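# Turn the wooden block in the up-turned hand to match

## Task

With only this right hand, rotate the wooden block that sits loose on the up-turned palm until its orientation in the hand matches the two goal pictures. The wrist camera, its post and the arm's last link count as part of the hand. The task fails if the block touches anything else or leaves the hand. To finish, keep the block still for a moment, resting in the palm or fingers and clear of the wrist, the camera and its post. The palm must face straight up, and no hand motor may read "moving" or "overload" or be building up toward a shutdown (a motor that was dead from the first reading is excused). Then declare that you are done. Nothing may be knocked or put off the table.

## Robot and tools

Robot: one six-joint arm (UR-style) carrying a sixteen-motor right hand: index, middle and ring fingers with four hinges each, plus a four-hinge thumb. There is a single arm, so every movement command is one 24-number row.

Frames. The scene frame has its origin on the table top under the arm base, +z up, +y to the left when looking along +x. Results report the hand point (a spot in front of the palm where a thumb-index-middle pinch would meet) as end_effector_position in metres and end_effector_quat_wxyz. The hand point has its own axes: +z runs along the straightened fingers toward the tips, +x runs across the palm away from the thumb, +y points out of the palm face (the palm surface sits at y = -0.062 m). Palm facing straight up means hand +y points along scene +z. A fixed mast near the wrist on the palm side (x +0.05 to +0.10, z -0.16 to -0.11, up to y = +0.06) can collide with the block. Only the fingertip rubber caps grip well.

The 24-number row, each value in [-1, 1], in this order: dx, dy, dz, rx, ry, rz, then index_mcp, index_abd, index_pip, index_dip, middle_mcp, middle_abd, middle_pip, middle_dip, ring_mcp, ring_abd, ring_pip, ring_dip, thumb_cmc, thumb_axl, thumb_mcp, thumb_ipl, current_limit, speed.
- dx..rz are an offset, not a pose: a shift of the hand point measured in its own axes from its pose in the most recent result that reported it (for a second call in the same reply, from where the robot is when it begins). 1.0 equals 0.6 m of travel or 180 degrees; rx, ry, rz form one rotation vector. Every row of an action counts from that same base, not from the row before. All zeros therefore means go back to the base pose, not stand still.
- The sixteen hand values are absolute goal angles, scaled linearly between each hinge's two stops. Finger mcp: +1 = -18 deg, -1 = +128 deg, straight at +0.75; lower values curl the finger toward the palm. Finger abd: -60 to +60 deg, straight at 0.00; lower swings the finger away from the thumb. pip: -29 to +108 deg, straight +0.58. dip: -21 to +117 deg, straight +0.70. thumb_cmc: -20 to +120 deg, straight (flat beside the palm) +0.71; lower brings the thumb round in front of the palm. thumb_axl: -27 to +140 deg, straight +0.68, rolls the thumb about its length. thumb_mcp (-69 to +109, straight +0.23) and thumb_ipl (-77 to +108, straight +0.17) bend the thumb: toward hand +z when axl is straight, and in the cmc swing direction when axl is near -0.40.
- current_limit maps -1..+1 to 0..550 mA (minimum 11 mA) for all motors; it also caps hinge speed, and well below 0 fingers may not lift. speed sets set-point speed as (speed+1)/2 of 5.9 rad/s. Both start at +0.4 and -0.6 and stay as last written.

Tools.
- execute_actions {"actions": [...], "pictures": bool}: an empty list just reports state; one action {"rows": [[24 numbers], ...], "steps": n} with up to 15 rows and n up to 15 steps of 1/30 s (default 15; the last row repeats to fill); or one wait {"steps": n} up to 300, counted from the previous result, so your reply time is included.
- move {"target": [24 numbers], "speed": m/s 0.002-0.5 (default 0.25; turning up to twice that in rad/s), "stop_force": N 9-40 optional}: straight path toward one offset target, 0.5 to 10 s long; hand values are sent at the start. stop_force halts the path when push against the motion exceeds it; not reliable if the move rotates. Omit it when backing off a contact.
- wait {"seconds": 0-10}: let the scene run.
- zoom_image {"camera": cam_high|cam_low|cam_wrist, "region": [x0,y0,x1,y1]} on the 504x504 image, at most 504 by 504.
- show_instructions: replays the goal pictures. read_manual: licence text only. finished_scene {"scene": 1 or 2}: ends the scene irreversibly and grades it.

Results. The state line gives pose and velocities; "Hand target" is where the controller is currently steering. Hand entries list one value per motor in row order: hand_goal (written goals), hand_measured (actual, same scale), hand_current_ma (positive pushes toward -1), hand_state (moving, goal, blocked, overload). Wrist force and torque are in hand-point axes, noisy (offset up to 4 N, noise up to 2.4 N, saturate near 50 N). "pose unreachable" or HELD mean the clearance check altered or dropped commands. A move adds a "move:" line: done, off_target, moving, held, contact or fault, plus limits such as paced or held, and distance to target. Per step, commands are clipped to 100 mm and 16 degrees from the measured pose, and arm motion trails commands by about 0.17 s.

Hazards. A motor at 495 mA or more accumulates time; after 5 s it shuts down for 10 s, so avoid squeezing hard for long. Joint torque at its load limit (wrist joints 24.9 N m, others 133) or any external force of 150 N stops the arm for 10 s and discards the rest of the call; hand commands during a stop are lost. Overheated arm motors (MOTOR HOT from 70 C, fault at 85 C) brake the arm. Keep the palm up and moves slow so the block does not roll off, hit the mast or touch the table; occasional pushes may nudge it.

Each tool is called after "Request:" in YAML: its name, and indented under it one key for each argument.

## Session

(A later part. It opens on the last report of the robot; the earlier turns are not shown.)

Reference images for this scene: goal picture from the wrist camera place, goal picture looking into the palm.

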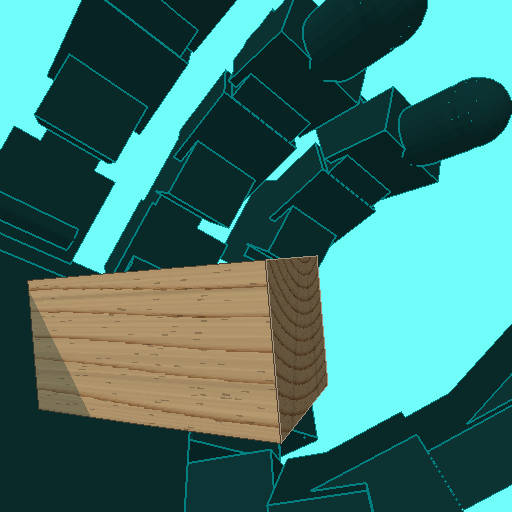

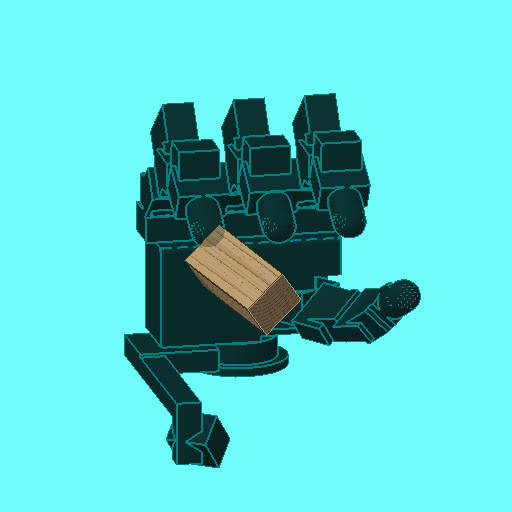

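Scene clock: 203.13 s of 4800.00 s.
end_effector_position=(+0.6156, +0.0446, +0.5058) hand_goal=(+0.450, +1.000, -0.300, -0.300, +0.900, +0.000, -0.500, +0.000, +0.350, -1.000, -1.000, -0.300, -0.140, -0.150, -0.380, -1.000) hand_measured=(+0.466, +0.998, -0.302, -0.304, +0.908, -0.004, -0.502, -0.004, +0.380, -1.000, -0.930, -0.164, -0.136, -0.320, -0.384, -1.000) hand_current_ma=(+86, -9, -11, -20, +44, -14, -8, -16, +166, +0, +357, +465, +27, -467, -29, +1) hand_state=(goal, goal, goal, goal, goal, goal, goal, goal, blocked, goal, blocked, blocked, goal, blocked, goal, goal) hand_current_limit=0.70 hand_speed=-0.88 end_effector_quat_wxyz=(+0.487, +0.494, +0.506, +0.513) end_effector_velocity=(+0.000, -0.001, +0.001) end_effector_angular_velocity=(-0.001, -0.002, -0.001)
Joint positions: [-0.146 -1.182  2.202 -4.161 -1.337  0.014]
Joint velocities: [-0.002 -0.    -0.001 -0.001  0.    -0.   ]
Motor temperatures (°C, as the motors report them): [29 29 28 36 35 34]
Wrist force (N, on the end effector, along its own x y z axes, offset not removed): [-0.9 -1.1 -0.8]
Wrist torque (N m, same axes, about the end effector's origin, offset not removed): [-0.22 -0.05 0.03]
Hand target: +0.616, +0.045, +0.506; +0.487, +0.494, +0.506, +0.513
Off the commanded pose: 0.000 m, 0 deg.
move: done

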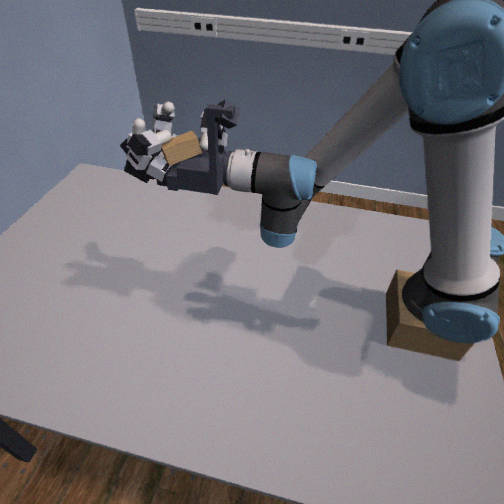

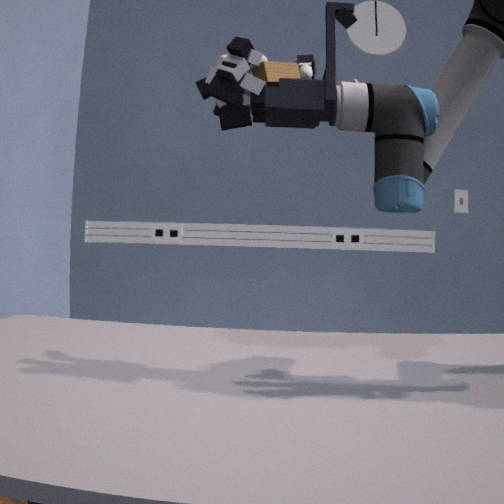

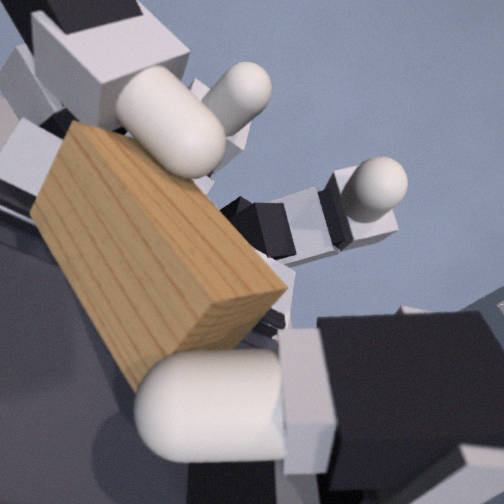

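Request:
move:
  target: [0,0,0,0,0,0,0.45,1,-0.3,-0.3,0.9,0,-0.5,0,0.5,-1,-1,-0.3,-0.14,-0.1,-0.15,-1,0.7,-0.93]

Request:
move:
  target: [0,0,0,0,0,0,0.45,1,-0.3,-0.3,0.9,0,-0.5,0,0.6,-1,-1,-0.3,-0.35,0.1,0,-0.9,0.7,-0.93]

Request:
zoom_image:
  camera: "cam_high"
  region: [110,60,270,220]

Scene clock: 209.17 s of 4800.00 s.
end_effector_position=(+0.6156, +0.0446, +0.5058) hand_goal=(+0.450, +1.000, -0.300, -0.300, +0.900, +0.000, -0.500, +0.000, +0.500, -1.000, -1.000, -0.300, -0.140, -0.100, -0.150, -1.000) hand_measured=(+0.466, +0.998, -0.302, -0.304, +0.908, -0.004, -0.502, -0.004, +0.536, -1.000, -0.988, -0.300, -0.116, -0.142, -0.136, -1.000) hand_current_ma=(+86, -9, -11, -20, +46, -14, -8, -16, +198, -1, +63, +0, +134, -282, +97, +4) hand_state=(goal, goal, goal, goal, goal, goal, goal, goal, blocked, goal, goal, goal, blocked, blocked, goal, goal) hand_current_limit=0.70 hand_speed=-0.93 end_effector_quat_wxyz=(+0.487, +0.494, +0.506, +0.513) end_effector_velocity=(+0.000, -0.000, +0.002) end_effector_angular_velocity=(-0.001, -0.004, -0.000)
Joint positions: [-0.146 -1.182  2.202 -4.161 -1.337  0.014]
Joint velocities: [-0.    -0.    -0.003 -0.    -0.    -0.   ]
Motor temperatures (°C, as the motors report them): [29 29 28 36 35 34]
Wrist force (N, on the end effector, along its own x y z axes, offset not removed): [-2.9 -0.8 -0.1]
Wrist torque (N m, same axes, about the end effector's origin, offset not removed): [-0.25 0.20 -0.12]
Hand target: +0.616, +0.045, +0.506; +0.487, +0.494, +0.506, +0.513
Off the commanded pose: 0.000 m, 0 deg.
After step 90, 1.07 s passed at rest.
move: done

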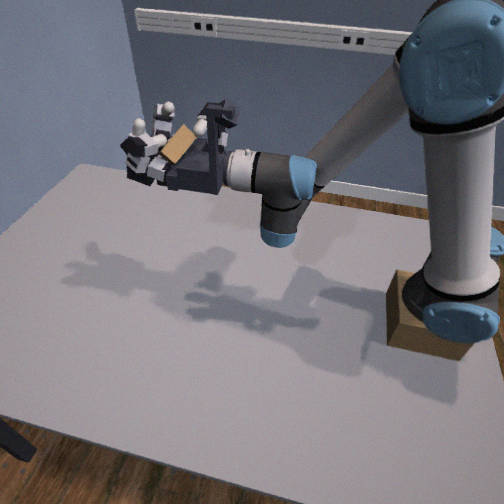

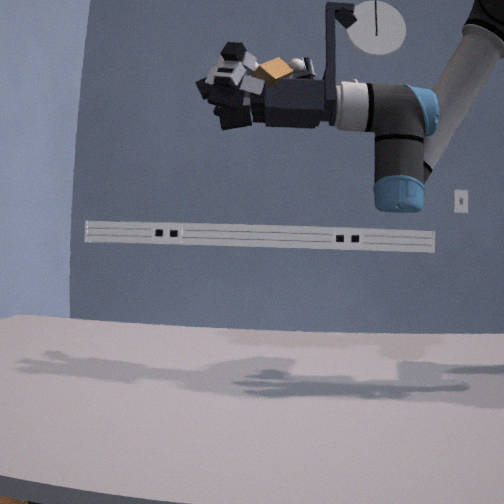

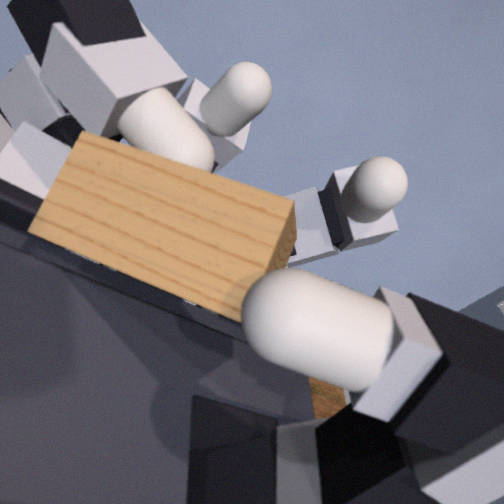

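Scene clock: 210.83 s of 4800.00 s.
end_effector_position=(+0.6156, +0.0446, +0.5058) hand_goal=(+0.450, +1.000, -0.300, -0.300, +0.900, +0.000, -0.500, +0.000, +0.600, -1.000, -1.000, -0.300, -0.350, +0.100, +0.000, -0.900) hand_measured=(+0.466, +0.998, -0.302, -0.304, +0.910, -0.004, -0.502, -0.004, +0.626, -1.000, -1.000, -0.310, -0.288, +0.068, +0.028, -0.896) hand_current_ma=(+86, -9, -11, -20, +49, -14, -8, -16, +143, -1, +1, -57, +340, -214, +181, +31) hand_state=(goal, goal, goal, goal, goal, goal, goal, goal, blocked, goal, goal, goal, blocked, blocked, blocked, goal) hand_current_limit=0.70 hand_speed=-0.93 end_effector_quat_wxyz=(+0.487, +0.494, +0.506, +0.513) end_effector_velocity=(-0.000, +0.001, +0.000) end_effector_angular_velocity=(+0.000, -0.000, +0.001)
Joint positions: [-0.146 -1.182  2.202 -4.161 -1.337  0.014]
Joint velocities: [ 0.001 -0.001 -0.     0.001 -0.     0.   ]
Motor temperatures (°C, as the motors report them): [29 29 28 36 35 34]
Wrist force (N, on the end effector, along its own x y z axes, offset not removed): [-2.8 -2.2 -0.4]
Wrist torque (N m, same axes, about the end effector's origin, offset not removed): [-0.31 0.19 -0.06]
Hand target: +0.616, +0.045, +0.506; +0.487, +0.494, +0.506, +0.513
Off the commanded pose: 0.000 m, 0 deg.
move: done

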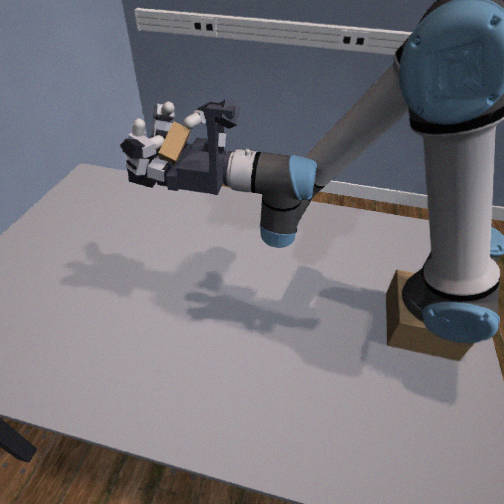

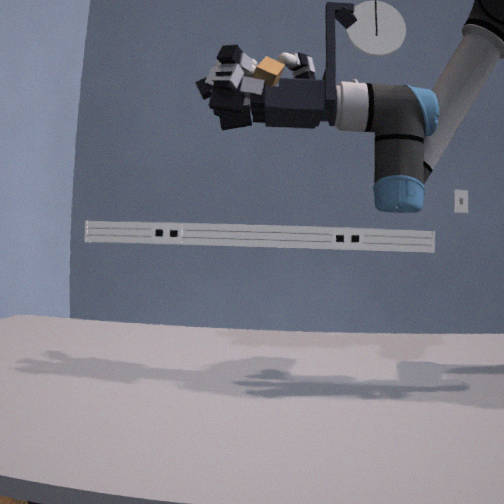

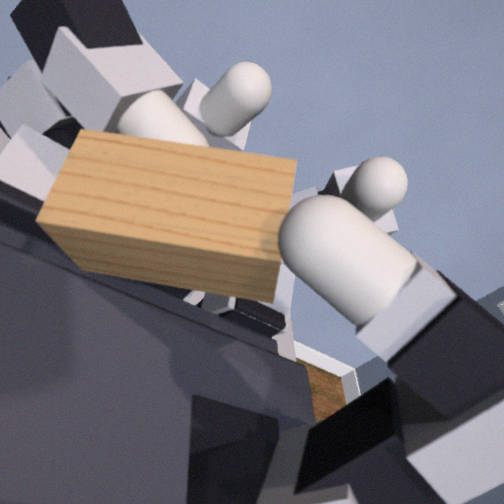

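Region (110, 60, 270, 220) of cam_high's 504x504 image, scaled by 3.150, with more detail than that image has.

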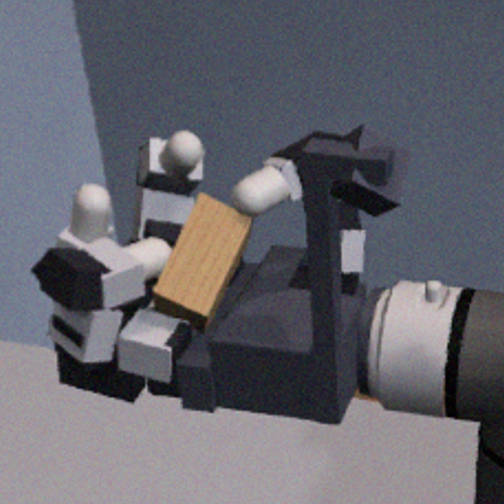

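Request:
move:
  target: [0,0,0,0,0,0,0.45,1,-0.3,-0.3,0.9,0,-0.5,0,0.55,-1,-0.75,-0.4,-0.45,0.04,0.05,-0.7,0.7,-0.94]

Scene clock: 216.37 s of 4800.00 s.
end_effector_position=(+0.6156, +0.0446, +0.5058) hand_goal=(+0.450, +1.000, -0.300, -0.300, +0.900, +0.000, -0.500, +0.000, +0.550, -1.000, -0.750, -0.400, -0.450, +0.040, +0.050, -0.700) hand_measured=(+0.466, +0.998, -0.302, -0.304, +0.910, -0.004, -0.502, -0.004, +0.568, -1.000, -0.754, -0.400, -0.448, +0.038, +0.050, -0.706) hand_current_ma=(+86, -9, -10, -20, +49, -14, -8, -16, +93, -1, -22, -1, +10, -12, -1, -36) hand_state=(goal, goal, goal, goal, goal, goal, goal, goal, goal, goal, goal, goal, goal, goal, goal, goal) hand_current_limit=0.70 hand_speed=-0.94 end_effector_quat_wxyz=(+0.487, +0.494, +0.506, +0.513) end_effector_velocity=(-0.000, -0.000, -0.000) end_effector_angular_velocity=(+0.000, +0.001, -0.000)
Joint positions: [-0.146 -1.182  2.202 -4.161 -1.337  0.014]
Joint velocities: [-0.    -0.     0.     0.001  0.     0.   ]
Motor temperatures (°C, as the motors report them): [29 29 28 36 35 34]
Wrist force (N, on the end effector, along its own x y z axes, offset not removed): [-0.9 0.3 -1.2]
Wrist torque (N m, same axes, about the end effector's origin, offset not removed): [0.10 -0.01 0.04]
Hand target: +0.616, +0.045, +0.506; +0.487, +0.494, +0.506, +0.513
Off the commanded pose: 0.000 m, 0 deg.
After step 90, 0.50 s passed at rest.
move: done

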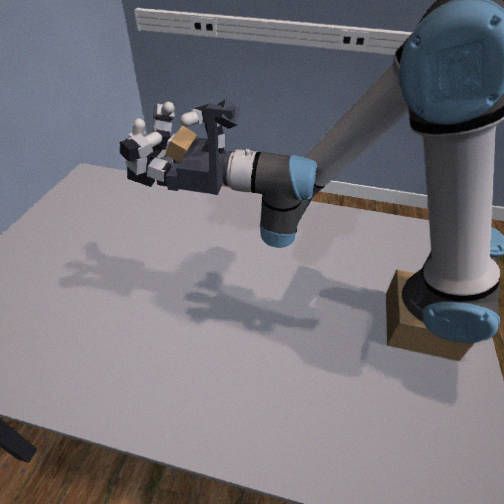

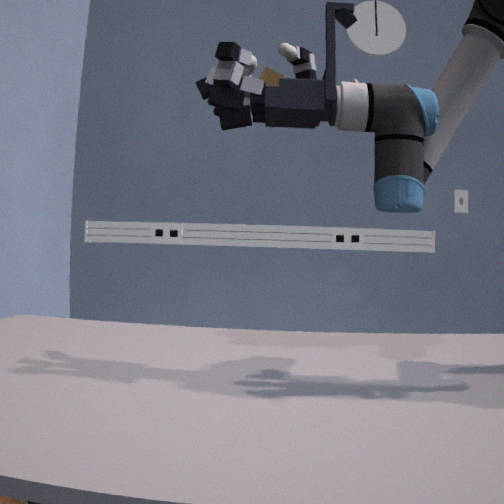

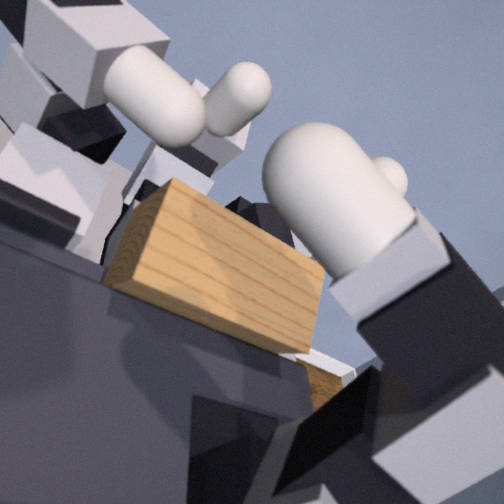

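Request:
move:
  target: [0,0,0,0,0,0,0.5,0,0.3,0.5,0.9,0,-0.3,0,-0.1,-1,-0.3,0,0.3,0.68,0.3,-1,0.7,-0.6]

Request:
move:
  target: [0,0,0,0,0,0,0.5,0,0.3,0.5,0.9,0,-0.3,0,-0.1,-1,-0.3,0,0.15,0.68,-0.08,-1,0.7,-0.8]

Request:
move:
  target: [0,0,0,0,0,0,0.5,0,0.3,0.5,0.9,0,-0.3,0,-0.1,-1,-0.3,0,-0.45,0.6,-0.08,-1,0.7,-0.85]

Request:
move:
  target: [0,0,0,0,0,0,0.5,0,0.3,0.5,0.9,0,-0.3,0,0.1,-1,-0.3,0,-0.7,0.6,0.25,-1,0.7,-0.92]

Request:
move:
  target: [0,0,0,0,0,0,0.5,0,0.3,0.5,0.9,0,-0.3,0,0.25,-1,-0.3,0,-0.85,0.6,0.4,-1,0.7,-0.94]

Request:
move:
  target: [0,0,0,0,0,0,0.5,0,0.3,0.5,0.75,-0.4,-1,-0.45,0.4,-1,-0.3,0,-1,0.54,0.4,-0.88,0.7,-0.9]

Request:
move:
  target: [0,0,0,0,0,0,0.5,0,0.3,0.5,0.6,-0.4,-1,-0.35,0.4,-1,-0.3,0,-0.97,0.6,0.16,-0.62,0.7,-0.93]

Scene clock: 227.37 s of 4800.00 s.
end_effector_position=(+0.6156, +0.0446, +0.5058) hand_goal=(+0.500, +0.000, +0.300, +0.500, +0.900, +0.000, -0.300, +0.000, -0.100, -1.000, -0.300, +0.000, +0.300, +0.680, +0.300, -1.000) hand_measured=(+0.508, +0.004, +0.300, +0.498, +0.910, -0.004, -0.300, -0.002, -0.092, -1.000, -0.304, -0.004, +0.306, +0.678, +0.298, -1.000) hand_current_ma=(+48, +15, +0, -13, +50, -14, -5, -15, +45, -1, -17, -18, +32, -7, -14, +6) hand_state=(goal, goal, goal, goal, goal, goal, goal, goal, goal, goal, goal, goal, goal, goal, goal, goal) hand_current_limit=0.70 hand_speed=-0.60 end_effector_quat_wxyz=(+0.487, +0.494, +0.506, +0.513) end_effector_velocity=(-0.000, +0.001, -0.000) end_effector_angular_velocity=(-0.000, +0.000, +0.001)
Joint positions: [-0.146 -1.182  2.202 -4.161 -1.337  0.014]
Joint velocities: [ 0.001 -0.     0.001 -0.001  0.    -0.   ]
Motor temperatures (°C, as the motors report them): [29 29 28 36 35 34]
Wrist force (N, on the end effector, along its own x y z axes, offset not removed): [-2.7 -1.3 -0.6]
Wrist torque (N m, same axes, about the end effector's origin, offset not removed): [-0.24 0.27 -0.10]
Hand target: +0.616, +0.045, +0.506; +0.487, +0.494, +0.506, +0.513
Off the commanded pose: 0.000 m, 0 deg.
After step 90, 6.83 s passed at rest.
move: done

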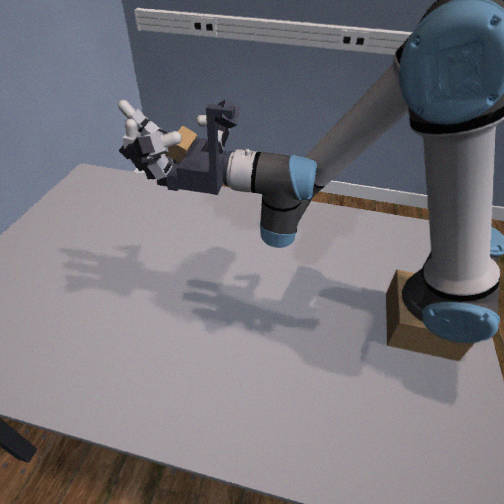

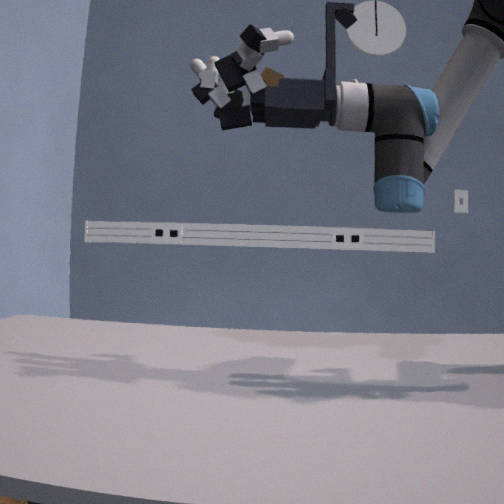

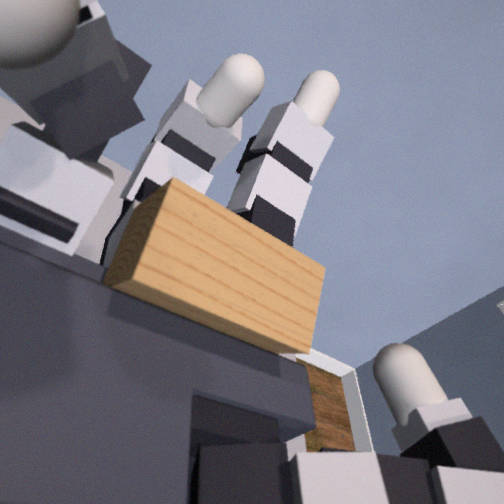

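Scene clock: 228.63 s of 4800.00 s.
end_effector_position=(+0.6156, +0.0446, +0.5058) hand_goal=(+0.500, +0.000, +0.300, +0.500, +0.900, +0.000, -0.300, +0.000, -0.100, -1.000, -0.300, +0.000, +0.150, +0.680, -0.080, -1.000) hand_measured=(+0.508, +0.004, +0.300, +0.498, +0.910, -0.004, -0.300, -0.002, -0.092, -1.000, -0.304, -0.004, +0.166, +0.680, -0.080, -1.000) hand_current_ma=(+48, +15, +0, -13, +50, -14, -5, -15, +45, -1, -17, -18, +85, +2, +2, +6) hand_state=(goal, goal, goal, goal, goal, goal, goal, goal, goal, goal, goal, goal, goal, goal, goal, goal) hand_current_limit=0.70 hand_speed=-0.80 end_effector_quat_wxyz=(+0.487, +0.494, +0.506, +0.513) end_effector_velocity=(-0.000, +0.000, -0.000) end_effector_angular_velocity=(+0.000, +0.001, +0.000)
Joint positions: [-0.146 -1.182  2.202 -4.161 -1.337  0.014]
Joint velocities: [-0.     0.     0.001 -0.     0.     0.   ]
Motor temperatures (°C, as the motors report them): [29 29 28 36 35 34]
Wrist force (N, on the end effector, along its own x y z axes, offset not removed): [-3.1 -1.1 -0.3]
Wrist torque (N m, same axes, about the end effector's origin, offset not removed): [-0.15 0.25 -0.17]
Hand target: +0.616, +0.045, +0.506; +0.487, +0.494, +0.506, +0.513
Off the commanded pose: 0.000 m, 0 deg.
move: done

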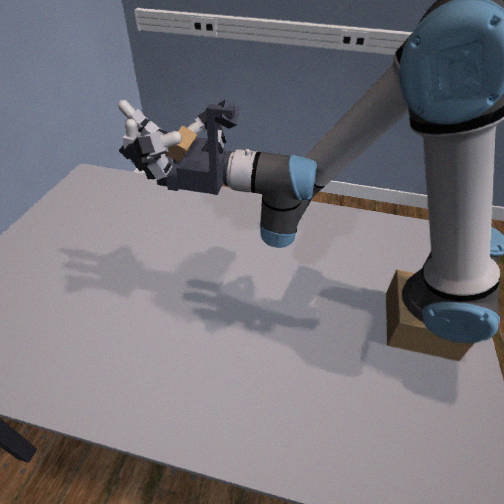

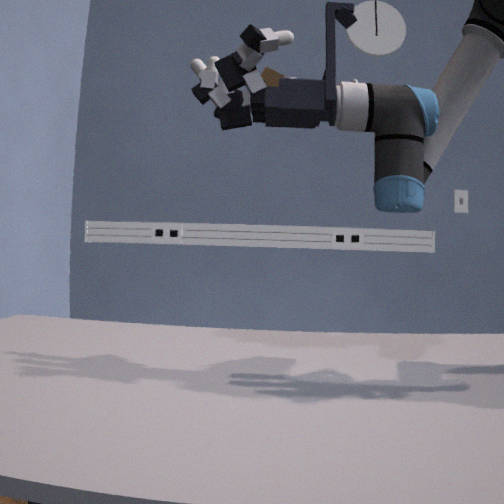

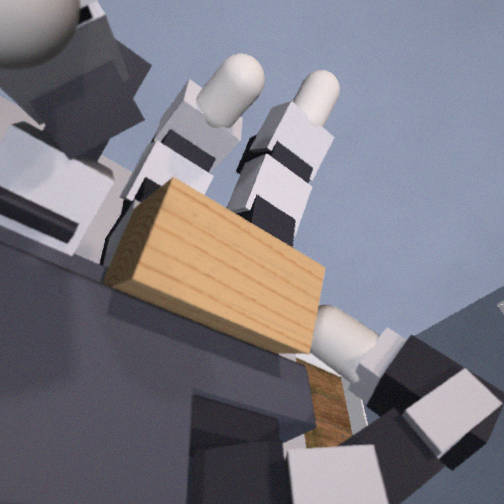

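Scene clock: 230.60 s of 4800.00 s.
end_effector_position=(+0.6156, +0.0446, +0.5058) hand_goal=(+0.500, +0.000, +0.300, +0.500, +0.900, +0.000, -0.300, +0.000, -0.100, -1.000, -0.300, +0.000, -0.450, +0.600, -0.080, -1.000) hand_measured=(+0.508, +0.004, +0.300, +0.498, +0.910, -0.004, -0.300, -0.002, -0.092, -1.000, -0.304, -0.004, -0.366, +0.636, -0.056, -0.996) hand_current_ma=(+48, +15, +0, -13, +50, -14, -5, -15, +45, -1, -17, -18, +458, +241, +159, +28) hand_state=(goal, goal, goal, goal, goal, goal, goal, goal, goal, goal, goal, goal, blocked, blocked, blocked, goal) hand_current_limit=0.70 hand_speed=-0.85 end_effector_quat_wxyz=(+0.487, +0.494, +0.506, +0.513) end_effector_velocity=(+0.000, +0.000, +0.000) end_effector_angular_velocity=(+0.000, -0.000, +0.000)
Joint positions: [-0.146 -1.182  2.202 -4.161 -1.337  0.014]
Joint velocities: [ 0.     0.001 -0.001  0.     0.     0.   ]
Motor temperatures (°C, as the motors report them): [29 29 28 36 35 34]
Wrist force (N, on the end effector, along its own x y z axes, offset not removed): [-0.5 -1.5 -1.6]
Wrist torque (N m, same axes, about the end effector's origin, offset not removed): [-0.13 -0.12 0.01]
Hand target: +0.616, +0.045, +0.506; +0.487, +0.494, +0.506, +0.513
Off the commanded pose: 0.000 m, 0 deg.
move: done

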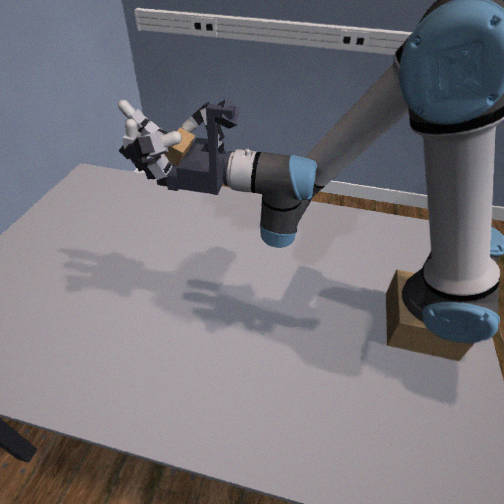

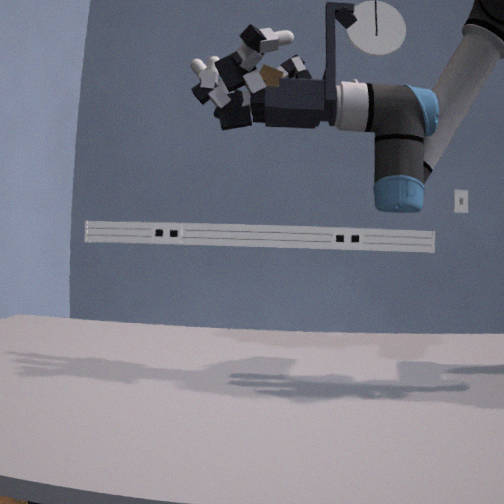

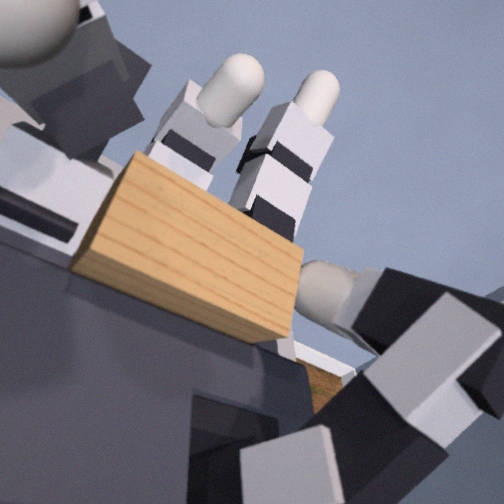

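Scene clock: 233.00 s of 4800.00 s.
end_effector_position=(+0.6156, +0.0446, +0.5058) hand_goal=(+0.500, +0.000, +0.300, +0.500, +0.900, +0.000, -0.300, +0.000, +0.100, -1.000, -0.300, +0.000, -0.700, +0.600, +0.250, -1.000) hand_measured=(+0.508, +0.004, +0.300, +0.498, +0.910, -0.004, -0.300, -0.002, +0.110, -1.000, -0.302, -0.004, -0.692, +0.606, +0.248, -1.000) hand_current_ma=(+49, +14, +0, -13, +51, -13, -5, -15, +58, -1, -15, -18, +48, +40, -12, +1) hand_state=(goal, goal, goal, goal, goal, goal, goal, goal, goal, goal, goal, goal, goal, goal, goal, goal) hand_current_limit=0.70 hand_speed=-0.92 end_effector_quat_wxyz=(+0.487, +0.494, +0.506, +0.513) end_effector_velocity=(+0.000, +0.001, -0.001) end_effector_angular_velocity=(-0.000, +0.001, +0.001)
Joint positions: [-0.146 -1.182  2.202 -4.161 -1.337  0.014]
Joint velocities: [ 0.002  0.001  0.     0.001 -0.    -0.   ]
Motor temperatures (°C, as the motors report them): [29 29 28 36 35 34]
Wrist force (N, on the end effector, along its own x y z axes, offset not removed): [-0.8 -0.3 -1.2]
Wrist torque (N m, same axes, about the end effector's origin, offset not removed): [-0.03 -0.02 0.01]
Hand target: +0.616, +0.045, +0.506; +0.487, +0.494, +0.506, +0.513
Off the commanded pose: 0.000 m, 0 deg.
move: done

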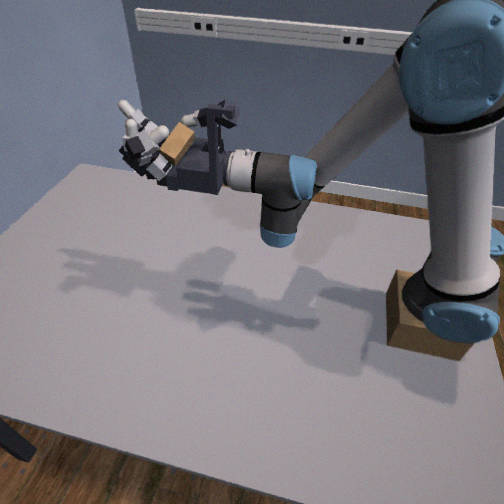

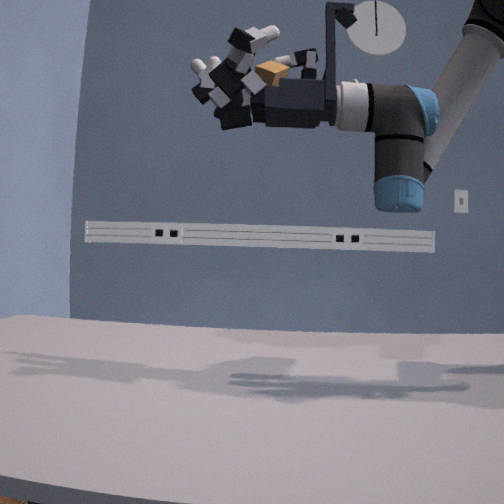

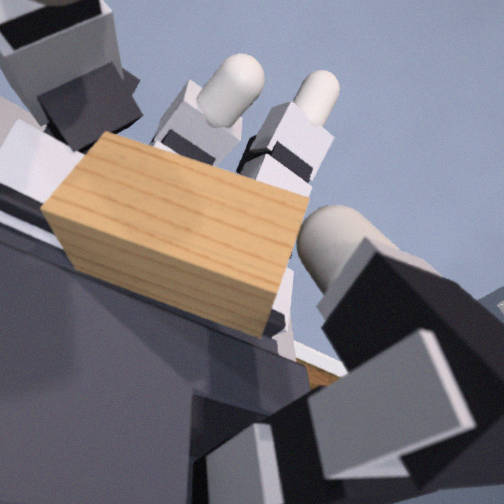

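Scene clock: 234.53 s of 4800.00 s.
end_effector_position=(+0.6156, +0.0446, +0.5058) hand_goal=(+0.500, +0.000, +0.300, +0.500, +0.900, +0.000, -0.300, +0.000, +0.250, -1.000, -0.300, +0.000, -0.850, +0.600, +0.400, -1.000) hand_measured=(+0.508, +0.004, +0.300, +0.498, +0.910, -0.004, -0.300, -0.002, +0.254, -1.000, -0.302, -0.004, -0.850, +0.602, +0.396, -1.000) hand_current_ma=(+49, +14, +0, -13, +51, -13, -5, -15, +19, -1, -13, -18, +3, +16, -24, +1) hand_state=(goal, goal, goal, goal, goal, goal, goal, goal, goal, goal, goal, goal, goal, goal, goal, goal) hand_current_limit=0.70 hand_speed=-0.94 end_effector_quat_wxyz=(+0.487, +0.494, +0.506, +0.513) end_effector_velocity=(+0.000, +0.000, -0.000) end_effector_angular_velocity=(-0.000, +0.001, -0.000)
Joint positions: [-0.146 -1.182  2.202 -4.161 -1.337  0.014]
Joint velocities: [ 0.    -0.     0.     0.001 -0.    -0.   ]
Motor temperatures (°C, as the motors report them): [29 29 28 36 35 34]
Wrist force (N, on the end effector, along its own x y z axes, offset not removed): [-1.0 -1.3 -0.8]
Wrist torque (N m, same axes, about the end effector's origin, offset not removed): [-0.13 -0.04 -0.07]
Hand target: +0.616, +0.045, +0.506; +0.487, +0.494, +0.506, +0.513
Off the commanded pose: 0.000 m, 0 deg.
move: done

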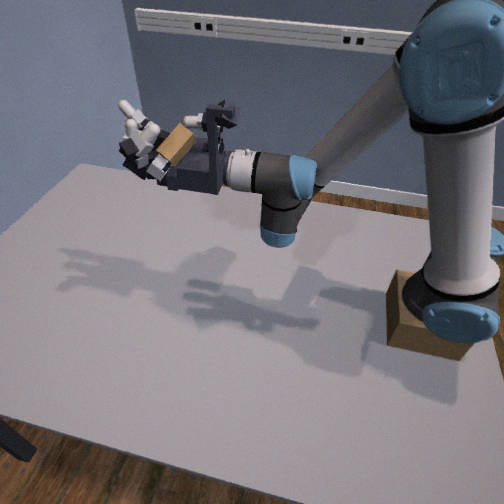

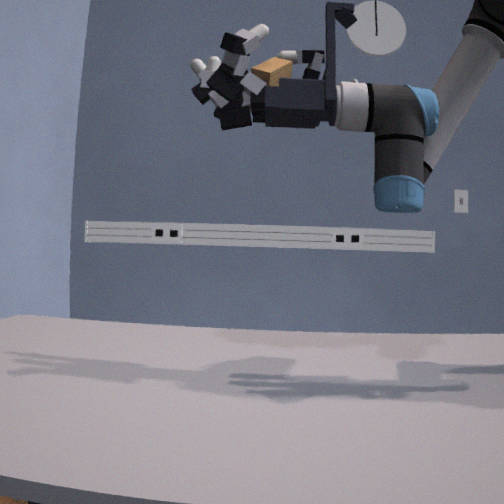

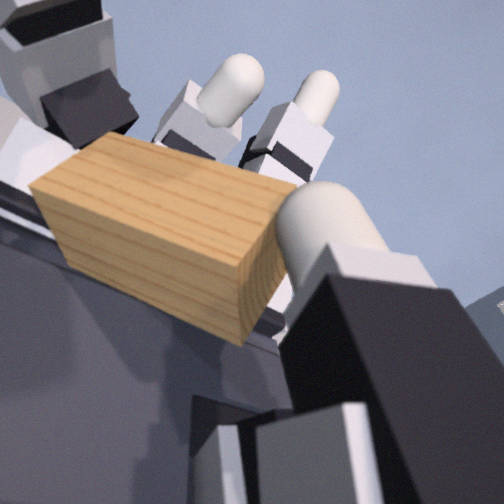

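Scene clock: 237.63 s of 4800.00 s.
end_effector_position=(+0.6156, +0.0446, +0.5058) hand_goal=(+0.500, +0.000, +0.300, +0.500, +0.750, -0.400, -1.000, -0.450, +0.400, -1.000, -0.300, +0.000, -1.000, +0.540, +0.400, -0.880) hand_measured=(+0.508, +0.004, +0.300, +0.498, +0.772, -0.396, -0.998, -0.448, +0.404, -1.000, -0.302, -0.004, -0.960, +0.554, +0.412, -0.872) hand_current_ma=(+49, +14, +0, -13, +114, +14, +9, +11, +23, -1, -11, -17, +214, +96, +82, +51) hand_state=(goal, goal, goal, goal, blocked, goal, goal, goal, goal, goal, goal, goal, blocked, goal, goal, goal) hand_current_limit=0.70 hand_speed=-0.90 end_effector_quat_wxyz=(+0.487, +0.494, +0.506, +0.513) end_effector_velocity=(+0.000, -0.001, -0.000) end_effector_angular_velocity=(+0.000, +0.000, -0.001)
Joint positions: [-0.146 -1.182  2.202 -4.161 -1.337  0.014]
Joint velocities: [-0.001  0.001 -0.001  0.     0.     0.   ]
Motor temperatures (°C, as the motors report them): [29 29 28 36 35 34]
Wrist force (N, on the end effector, along its own x y z axes, offset not removed): [-1.1 -0.6 -2.0]
Wrist torque (N m, same axes, about the end effector's origin, offset not removed): [0.08 -0.02 -0.04]
Hand target: +0.616, +0.045, +0.506; +0.487, +0.494, +0.506, +0.513
Off the commanded pose: 0.000 m, 0 deg.
move: done

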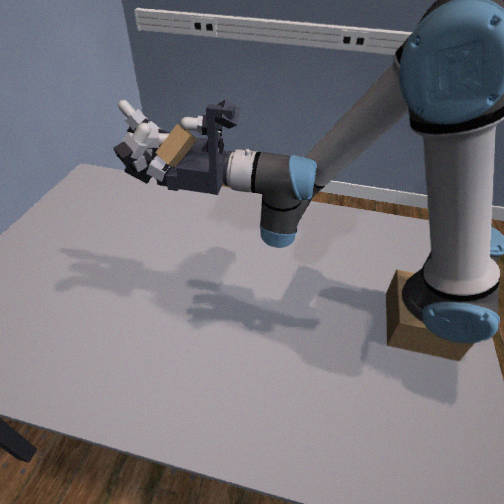

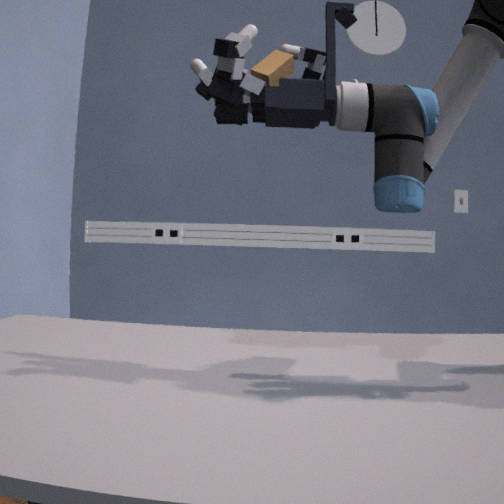

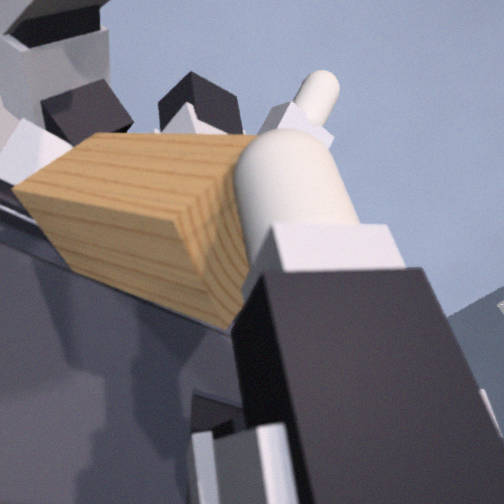

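Scene clock: 239.90 s of 4800.00 s.
end_effector_position=(+0.6156, +0.0446, +0.5058) hand_goal=(+0.500, +0.000, +0.300, +0.500, +0.600, -0.400, -1.000, -0.350, +0.400, -1.000, -0.300, +0.000, -0.970, +0.600, +0.160, -0.620) hand_measured=(+0.508, +0.004, +0.300, +0.498, +0.620, -0.396, -0.998, -0.354, +0.412, -1.000, -0.302, -0.004, -0.954, +0.606, +0.188, -0.616) hand_current_ma=(+49, +14, +0, -13, +110, +14, +7, -21, +63, -1, -11, -17, +85, +36, +178, +28) hand_state=(goal, goal, goal, goal, blocked, goal, goal, goal, goal, goal, goal, goal, goal, goal, blocked, goal) hand_current_limit=0.70 hand_speed=-0.93 end_effector_quat_wxyz=(+0.487, +0.494, +0.506, +0.513) end_effector_velocity=(-0.000, +0.000, +0.001) end_effector_angular_velocity=(-0.000, -0.001, +0.000)
Joint positions: [-0.146 -1.182  2.202 -4.161 -1.337  0.014]
Joint velocities: [ 0.    -0.001 -0.001  0.    -0.    -0.   ]
Motor temperatures (°C, as the motors report them): [29 29 28 36 35 34]
Wrist force (N, on the end effector, along its own x y z axes, offset not removed): [-2.2 -1.4 -0.9]
Wrist torque (N m, same axes, about the end effector's origin, offset not removed): [-0.21 0.13 -0.13]
Hand target: +0.616, +0.045, +0.506; +0.487, +0.494, +0.506, +0.513
Off the commanded pose: 0.000 m, 0 deg.
move: done

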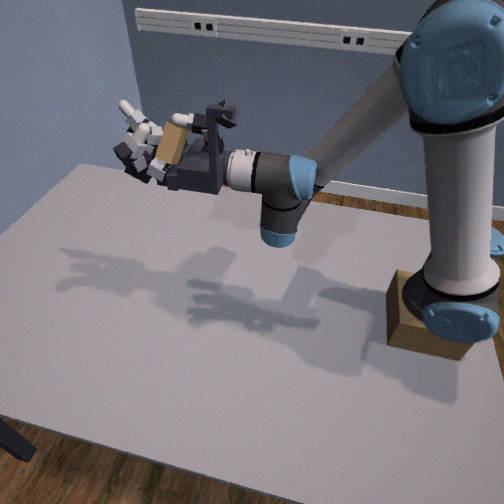

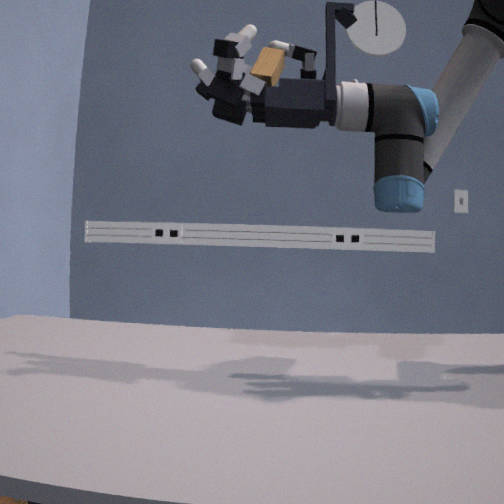

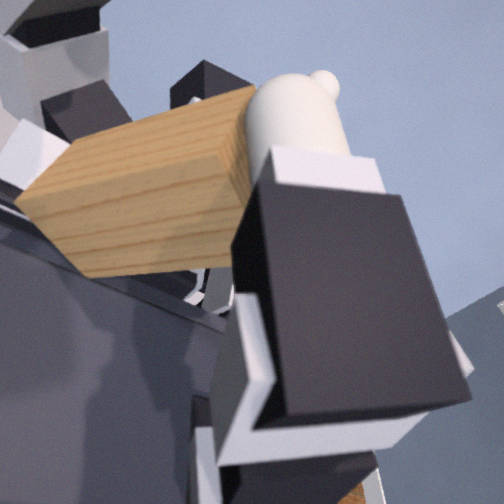

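Request:
move:
  target: [0,0,0,0,0,0,0.5,0,0.3,0.5,0.9,-0.4,-0.8,-0.35,0.36,-1,-0.95,0,-1,0.58,0.16,-0.64,0.7,-0.9]

Request:
zoom_image:
  camera: "cam_high"
  region: [110,60,270,220]

Scene clock: 248.53 s of 4800.00 s.
end_effector_position=(+0.6156, +0.0446, +0.5058) hand_goal=(+0.500, +0.000, +0.300, +0.500, +0.900, -0.400, -0.800, -0.350, +0.360, -1.000, -0.950, +0.000, -1.000, +0.580, +0.160, -0.640) hand_measured=(+0.508, +0.004, +0.300, +0.498, +0.908, -0.396, -0.804, -0.354, +0.400, -1.000, -0.784, +0.022, -0.956, +0.598, +0.188, -0.626) hand_current_ma=(+49, +14, +0, -13, +39, +14, -16, -20, +217, -1, +467, +116, +243, +127, +185, +96) hand_state=(goal, goal, goal, goal, goal, goal, goal, goal, blocked, goal, blocked, blocked, blocked, goal, blocked, goal) hand_current_limit=0.70 hand_speed=-0.90 end_effector_quat_wxyz=(+0.487, +0.494, +0.506, +0.513) end_effector_velocity=(+0.000, -0.000, -0.001) end_effector_angular_velocity=(-0.000, +0.001, -0.000)
Joint positions: [-0.146 -1.182  2.202 -4.161 -1.337  0.014]
Joint velocities: [-0.     0.001  0.001 -0.001 -0.    -0.001]
Motor temperatures (°C, as the motors report them): [29 29 28 36 35 34]
Wrist force (N, on the end effector, along its own x y z axes, offset not removed): [-2.8 -1.1 -1.0]
Wrist torque (N m, same axes, about the end effector's origin, offset not removed): [-0.11 0.29 -0.23]
Hand target: +0.616, +0.045, +0.506; +0.487, +0.494, +0.506, +0.513
Off the commanded pose: 0.000 m, 0 deg.
After step 90, 3.10 s passed at rest.
move: done

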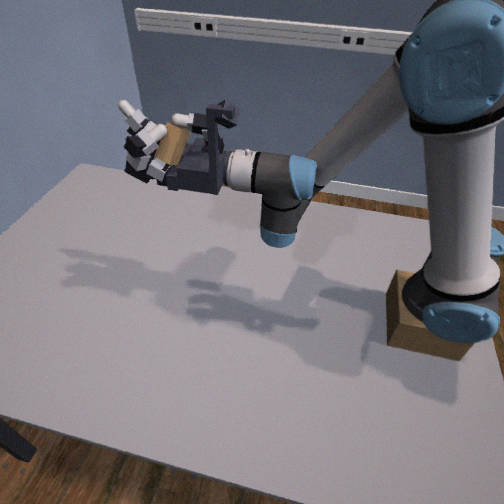

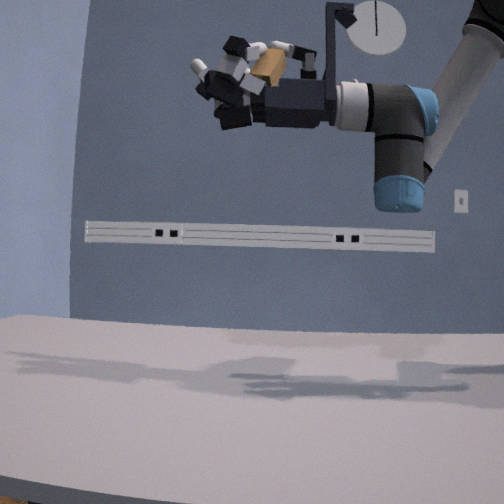

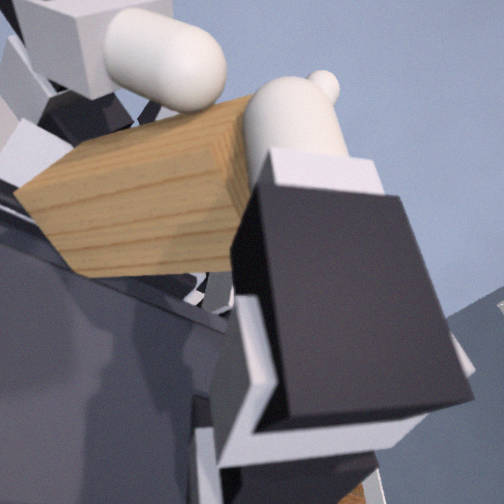

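Region (110, 60, 270, 220) of cam_high's 504x504 image, scaled by 3.150, with more detail than that image has.

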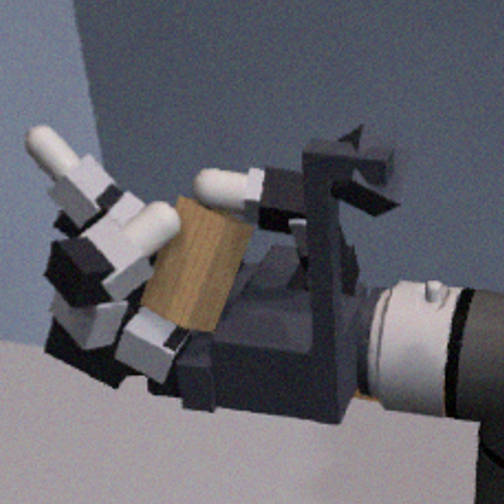

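Progress. Ease the clamp a little so it keeps turning.

Request:
move:
  target: [0,0,0,0,0,0,0.5,0,0.3,0.5,0.9,-0.4,-0.4,0,0.47,-1,-1,-0.1,-0.97,0.59,0.18,-0.61,0.78,-0.95]

Scene clock: 254.37 s of 4800.00 s.
end_effector_position=(+0.6156, +0.0446, +0.5058) hand_goal=(+0.500, +0.000, +0.300, +0.500, +0.900, -0.400, -0.400, +0.000, +0.470, -1.000, -1.000, -0.100, -0.970, +0.590, +0.180, -0.610) hand_measured=(+0.508, +0.004, +0.300, +0.498, +0.910, -0.396, -0.402, -0.004, +0.460, -1.000, -0.812, -0.036, -0.948, +0.604, +0.180, -0.612) hand_current_ma=(+49, +14, +0, -13, +54, +14, -7, -16, -51, -1, +490, +342, +121, +91, +1, -20) hand_state=(goal, goal, goal, goal, goal, goal, goal, goal, goal, goal, blocked, blocked, blocked, goal, goal, goal) hand_current_limit=0.78 hand_speed=-0.95 end_effector_quat_wxyz=(+0.487, +0.494, +0.506, +0.513) end_effector_velocity=(+0.000, -0.001, +0.000) end_effector_angular_velocity=(+0.000, -0.001, -0.001)
Joint positions: [-0.146 -1.182  2.202 -4.161 -1.337  0.014]
Joint velocities: [-0.001  0.    -0.001 -0.     0.     0.   ]
Motor temperatures (°C, as the motors report them): [29 29 28 36 35 34]
Wrist force (N, on the end effector, along its own x y z axes, offset not removed): [-2.2 -1.1 -1.3]
Wrist torque (N m, same axes, about the end effector's origin, offset not removed): [-0.05 0.06 -0.20]
Hand target: +0.616, +0.045, +0.506; +0.487, +0.494, +0.506, +0.513
Off the commanded pose: 0.000 m, 0 deg.
move: done

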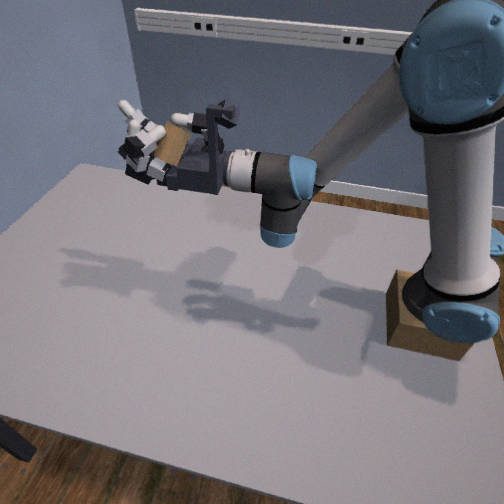

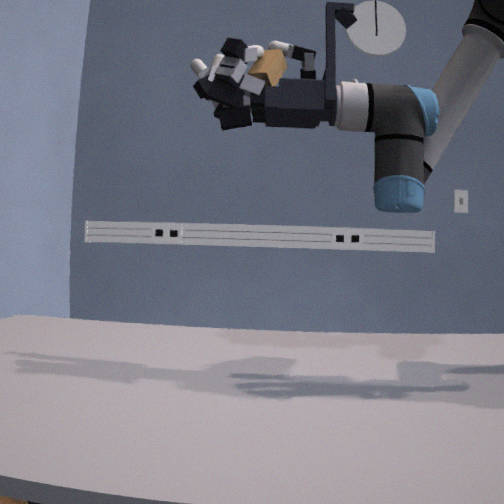

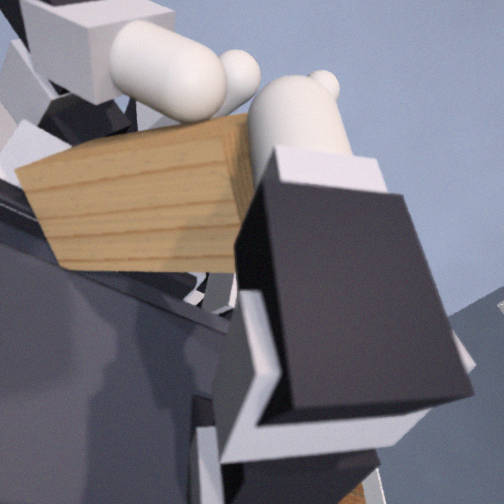

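Request:
move:
  target: [0,0,0,0,0,0,0.5,0,0.3,0.5,0.9,0,-0.2,0,0.57,-1,-1,-0.15,-1,0.55,0.17,-0.6,0.75,-0.95]

Scene clock: 266.87 s of 4800.00 s.
end_effector_position=(+0.6156, +0.0446, +0.5058) hand_goal=(+0.500, +0.000, +0.300, +0.500, +0.900, +0.000, -0.200, +0.000, +0.570, -1.000, -1.000, -0.150, -1.000, +0.550, +0.170, -0.600) hand_measured=(+0.508, +0.004, +0.300, +0.498, +0.910, -0.004, -0.200, -0.002, +0.576, -0.998, -0.998, -0.148, -0.962, +0.566, +0.184, -0.592) hand_current_ma=(+49, +14, +0, -13, +57, -14, -3, -14, +28, +9, +8, +11, +203, +106, +91, +56) hand_state=(goal, goal, goal, goal, goal, goal, goal, goal, goal, goal, goal, goal, blocked, goal, goal, goal) hand_current_limit=0.75 hand_speed=-0.95 end_effector_quat_wxyz=(+0.487, +0.494, +0.506, +0.513) end_effector_velocity=(-0.000, -0.000, -0.001) end_effector_angular_velocity=(+0.000, +0.002, -0.001)
Joint positions: [-0.146 -1.182  2.202 -4.161 -1.337  0.014]
Joint velocities: [-0.     0.001  0.002 -0.    -0.    -0.   ]
Motor temperatures (°C, as the motors report them): [29 29 28 36 35 34]
Wrist force (N, on the end effector, along its own x y z axes, offset not removed): [-2.4 -0.2 0.4]
Wrist torque (N m, same axes, about the end effector's origin, offset not removed): [-0.12 0.10 -0.19]
Hand target: +0.616, +0.045, +0.506; +0.487, +0.494, +0.506, +0.513
Off the commanded pose: 0.000 m, 0 deg.
After step 90, 6.43 s passed at rest.
move: done

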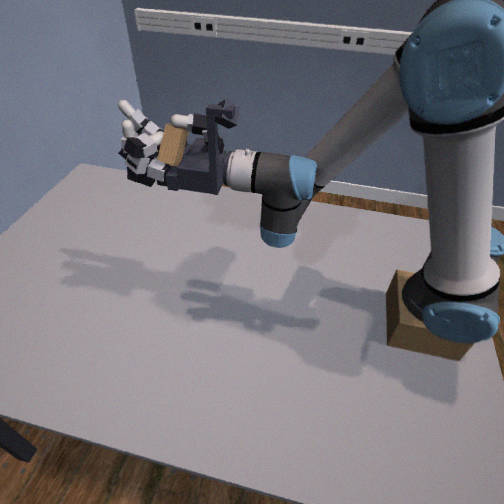

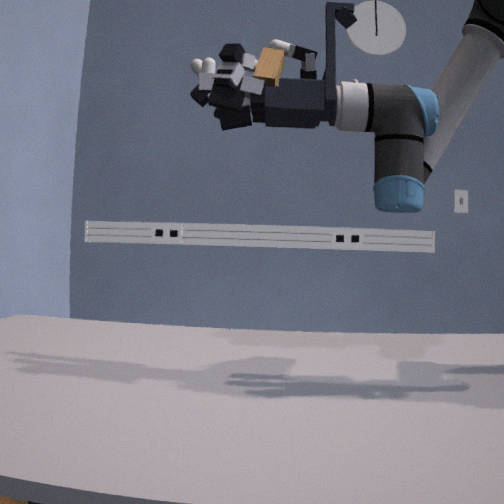

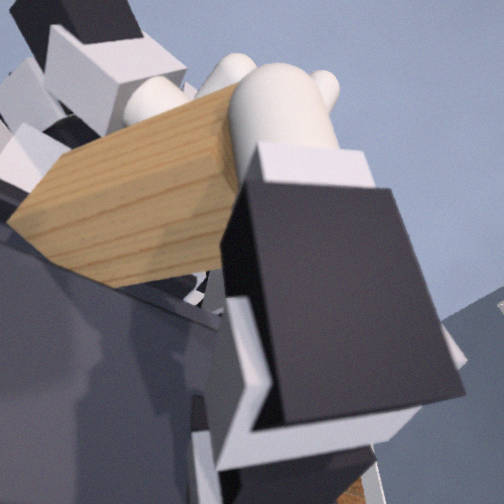

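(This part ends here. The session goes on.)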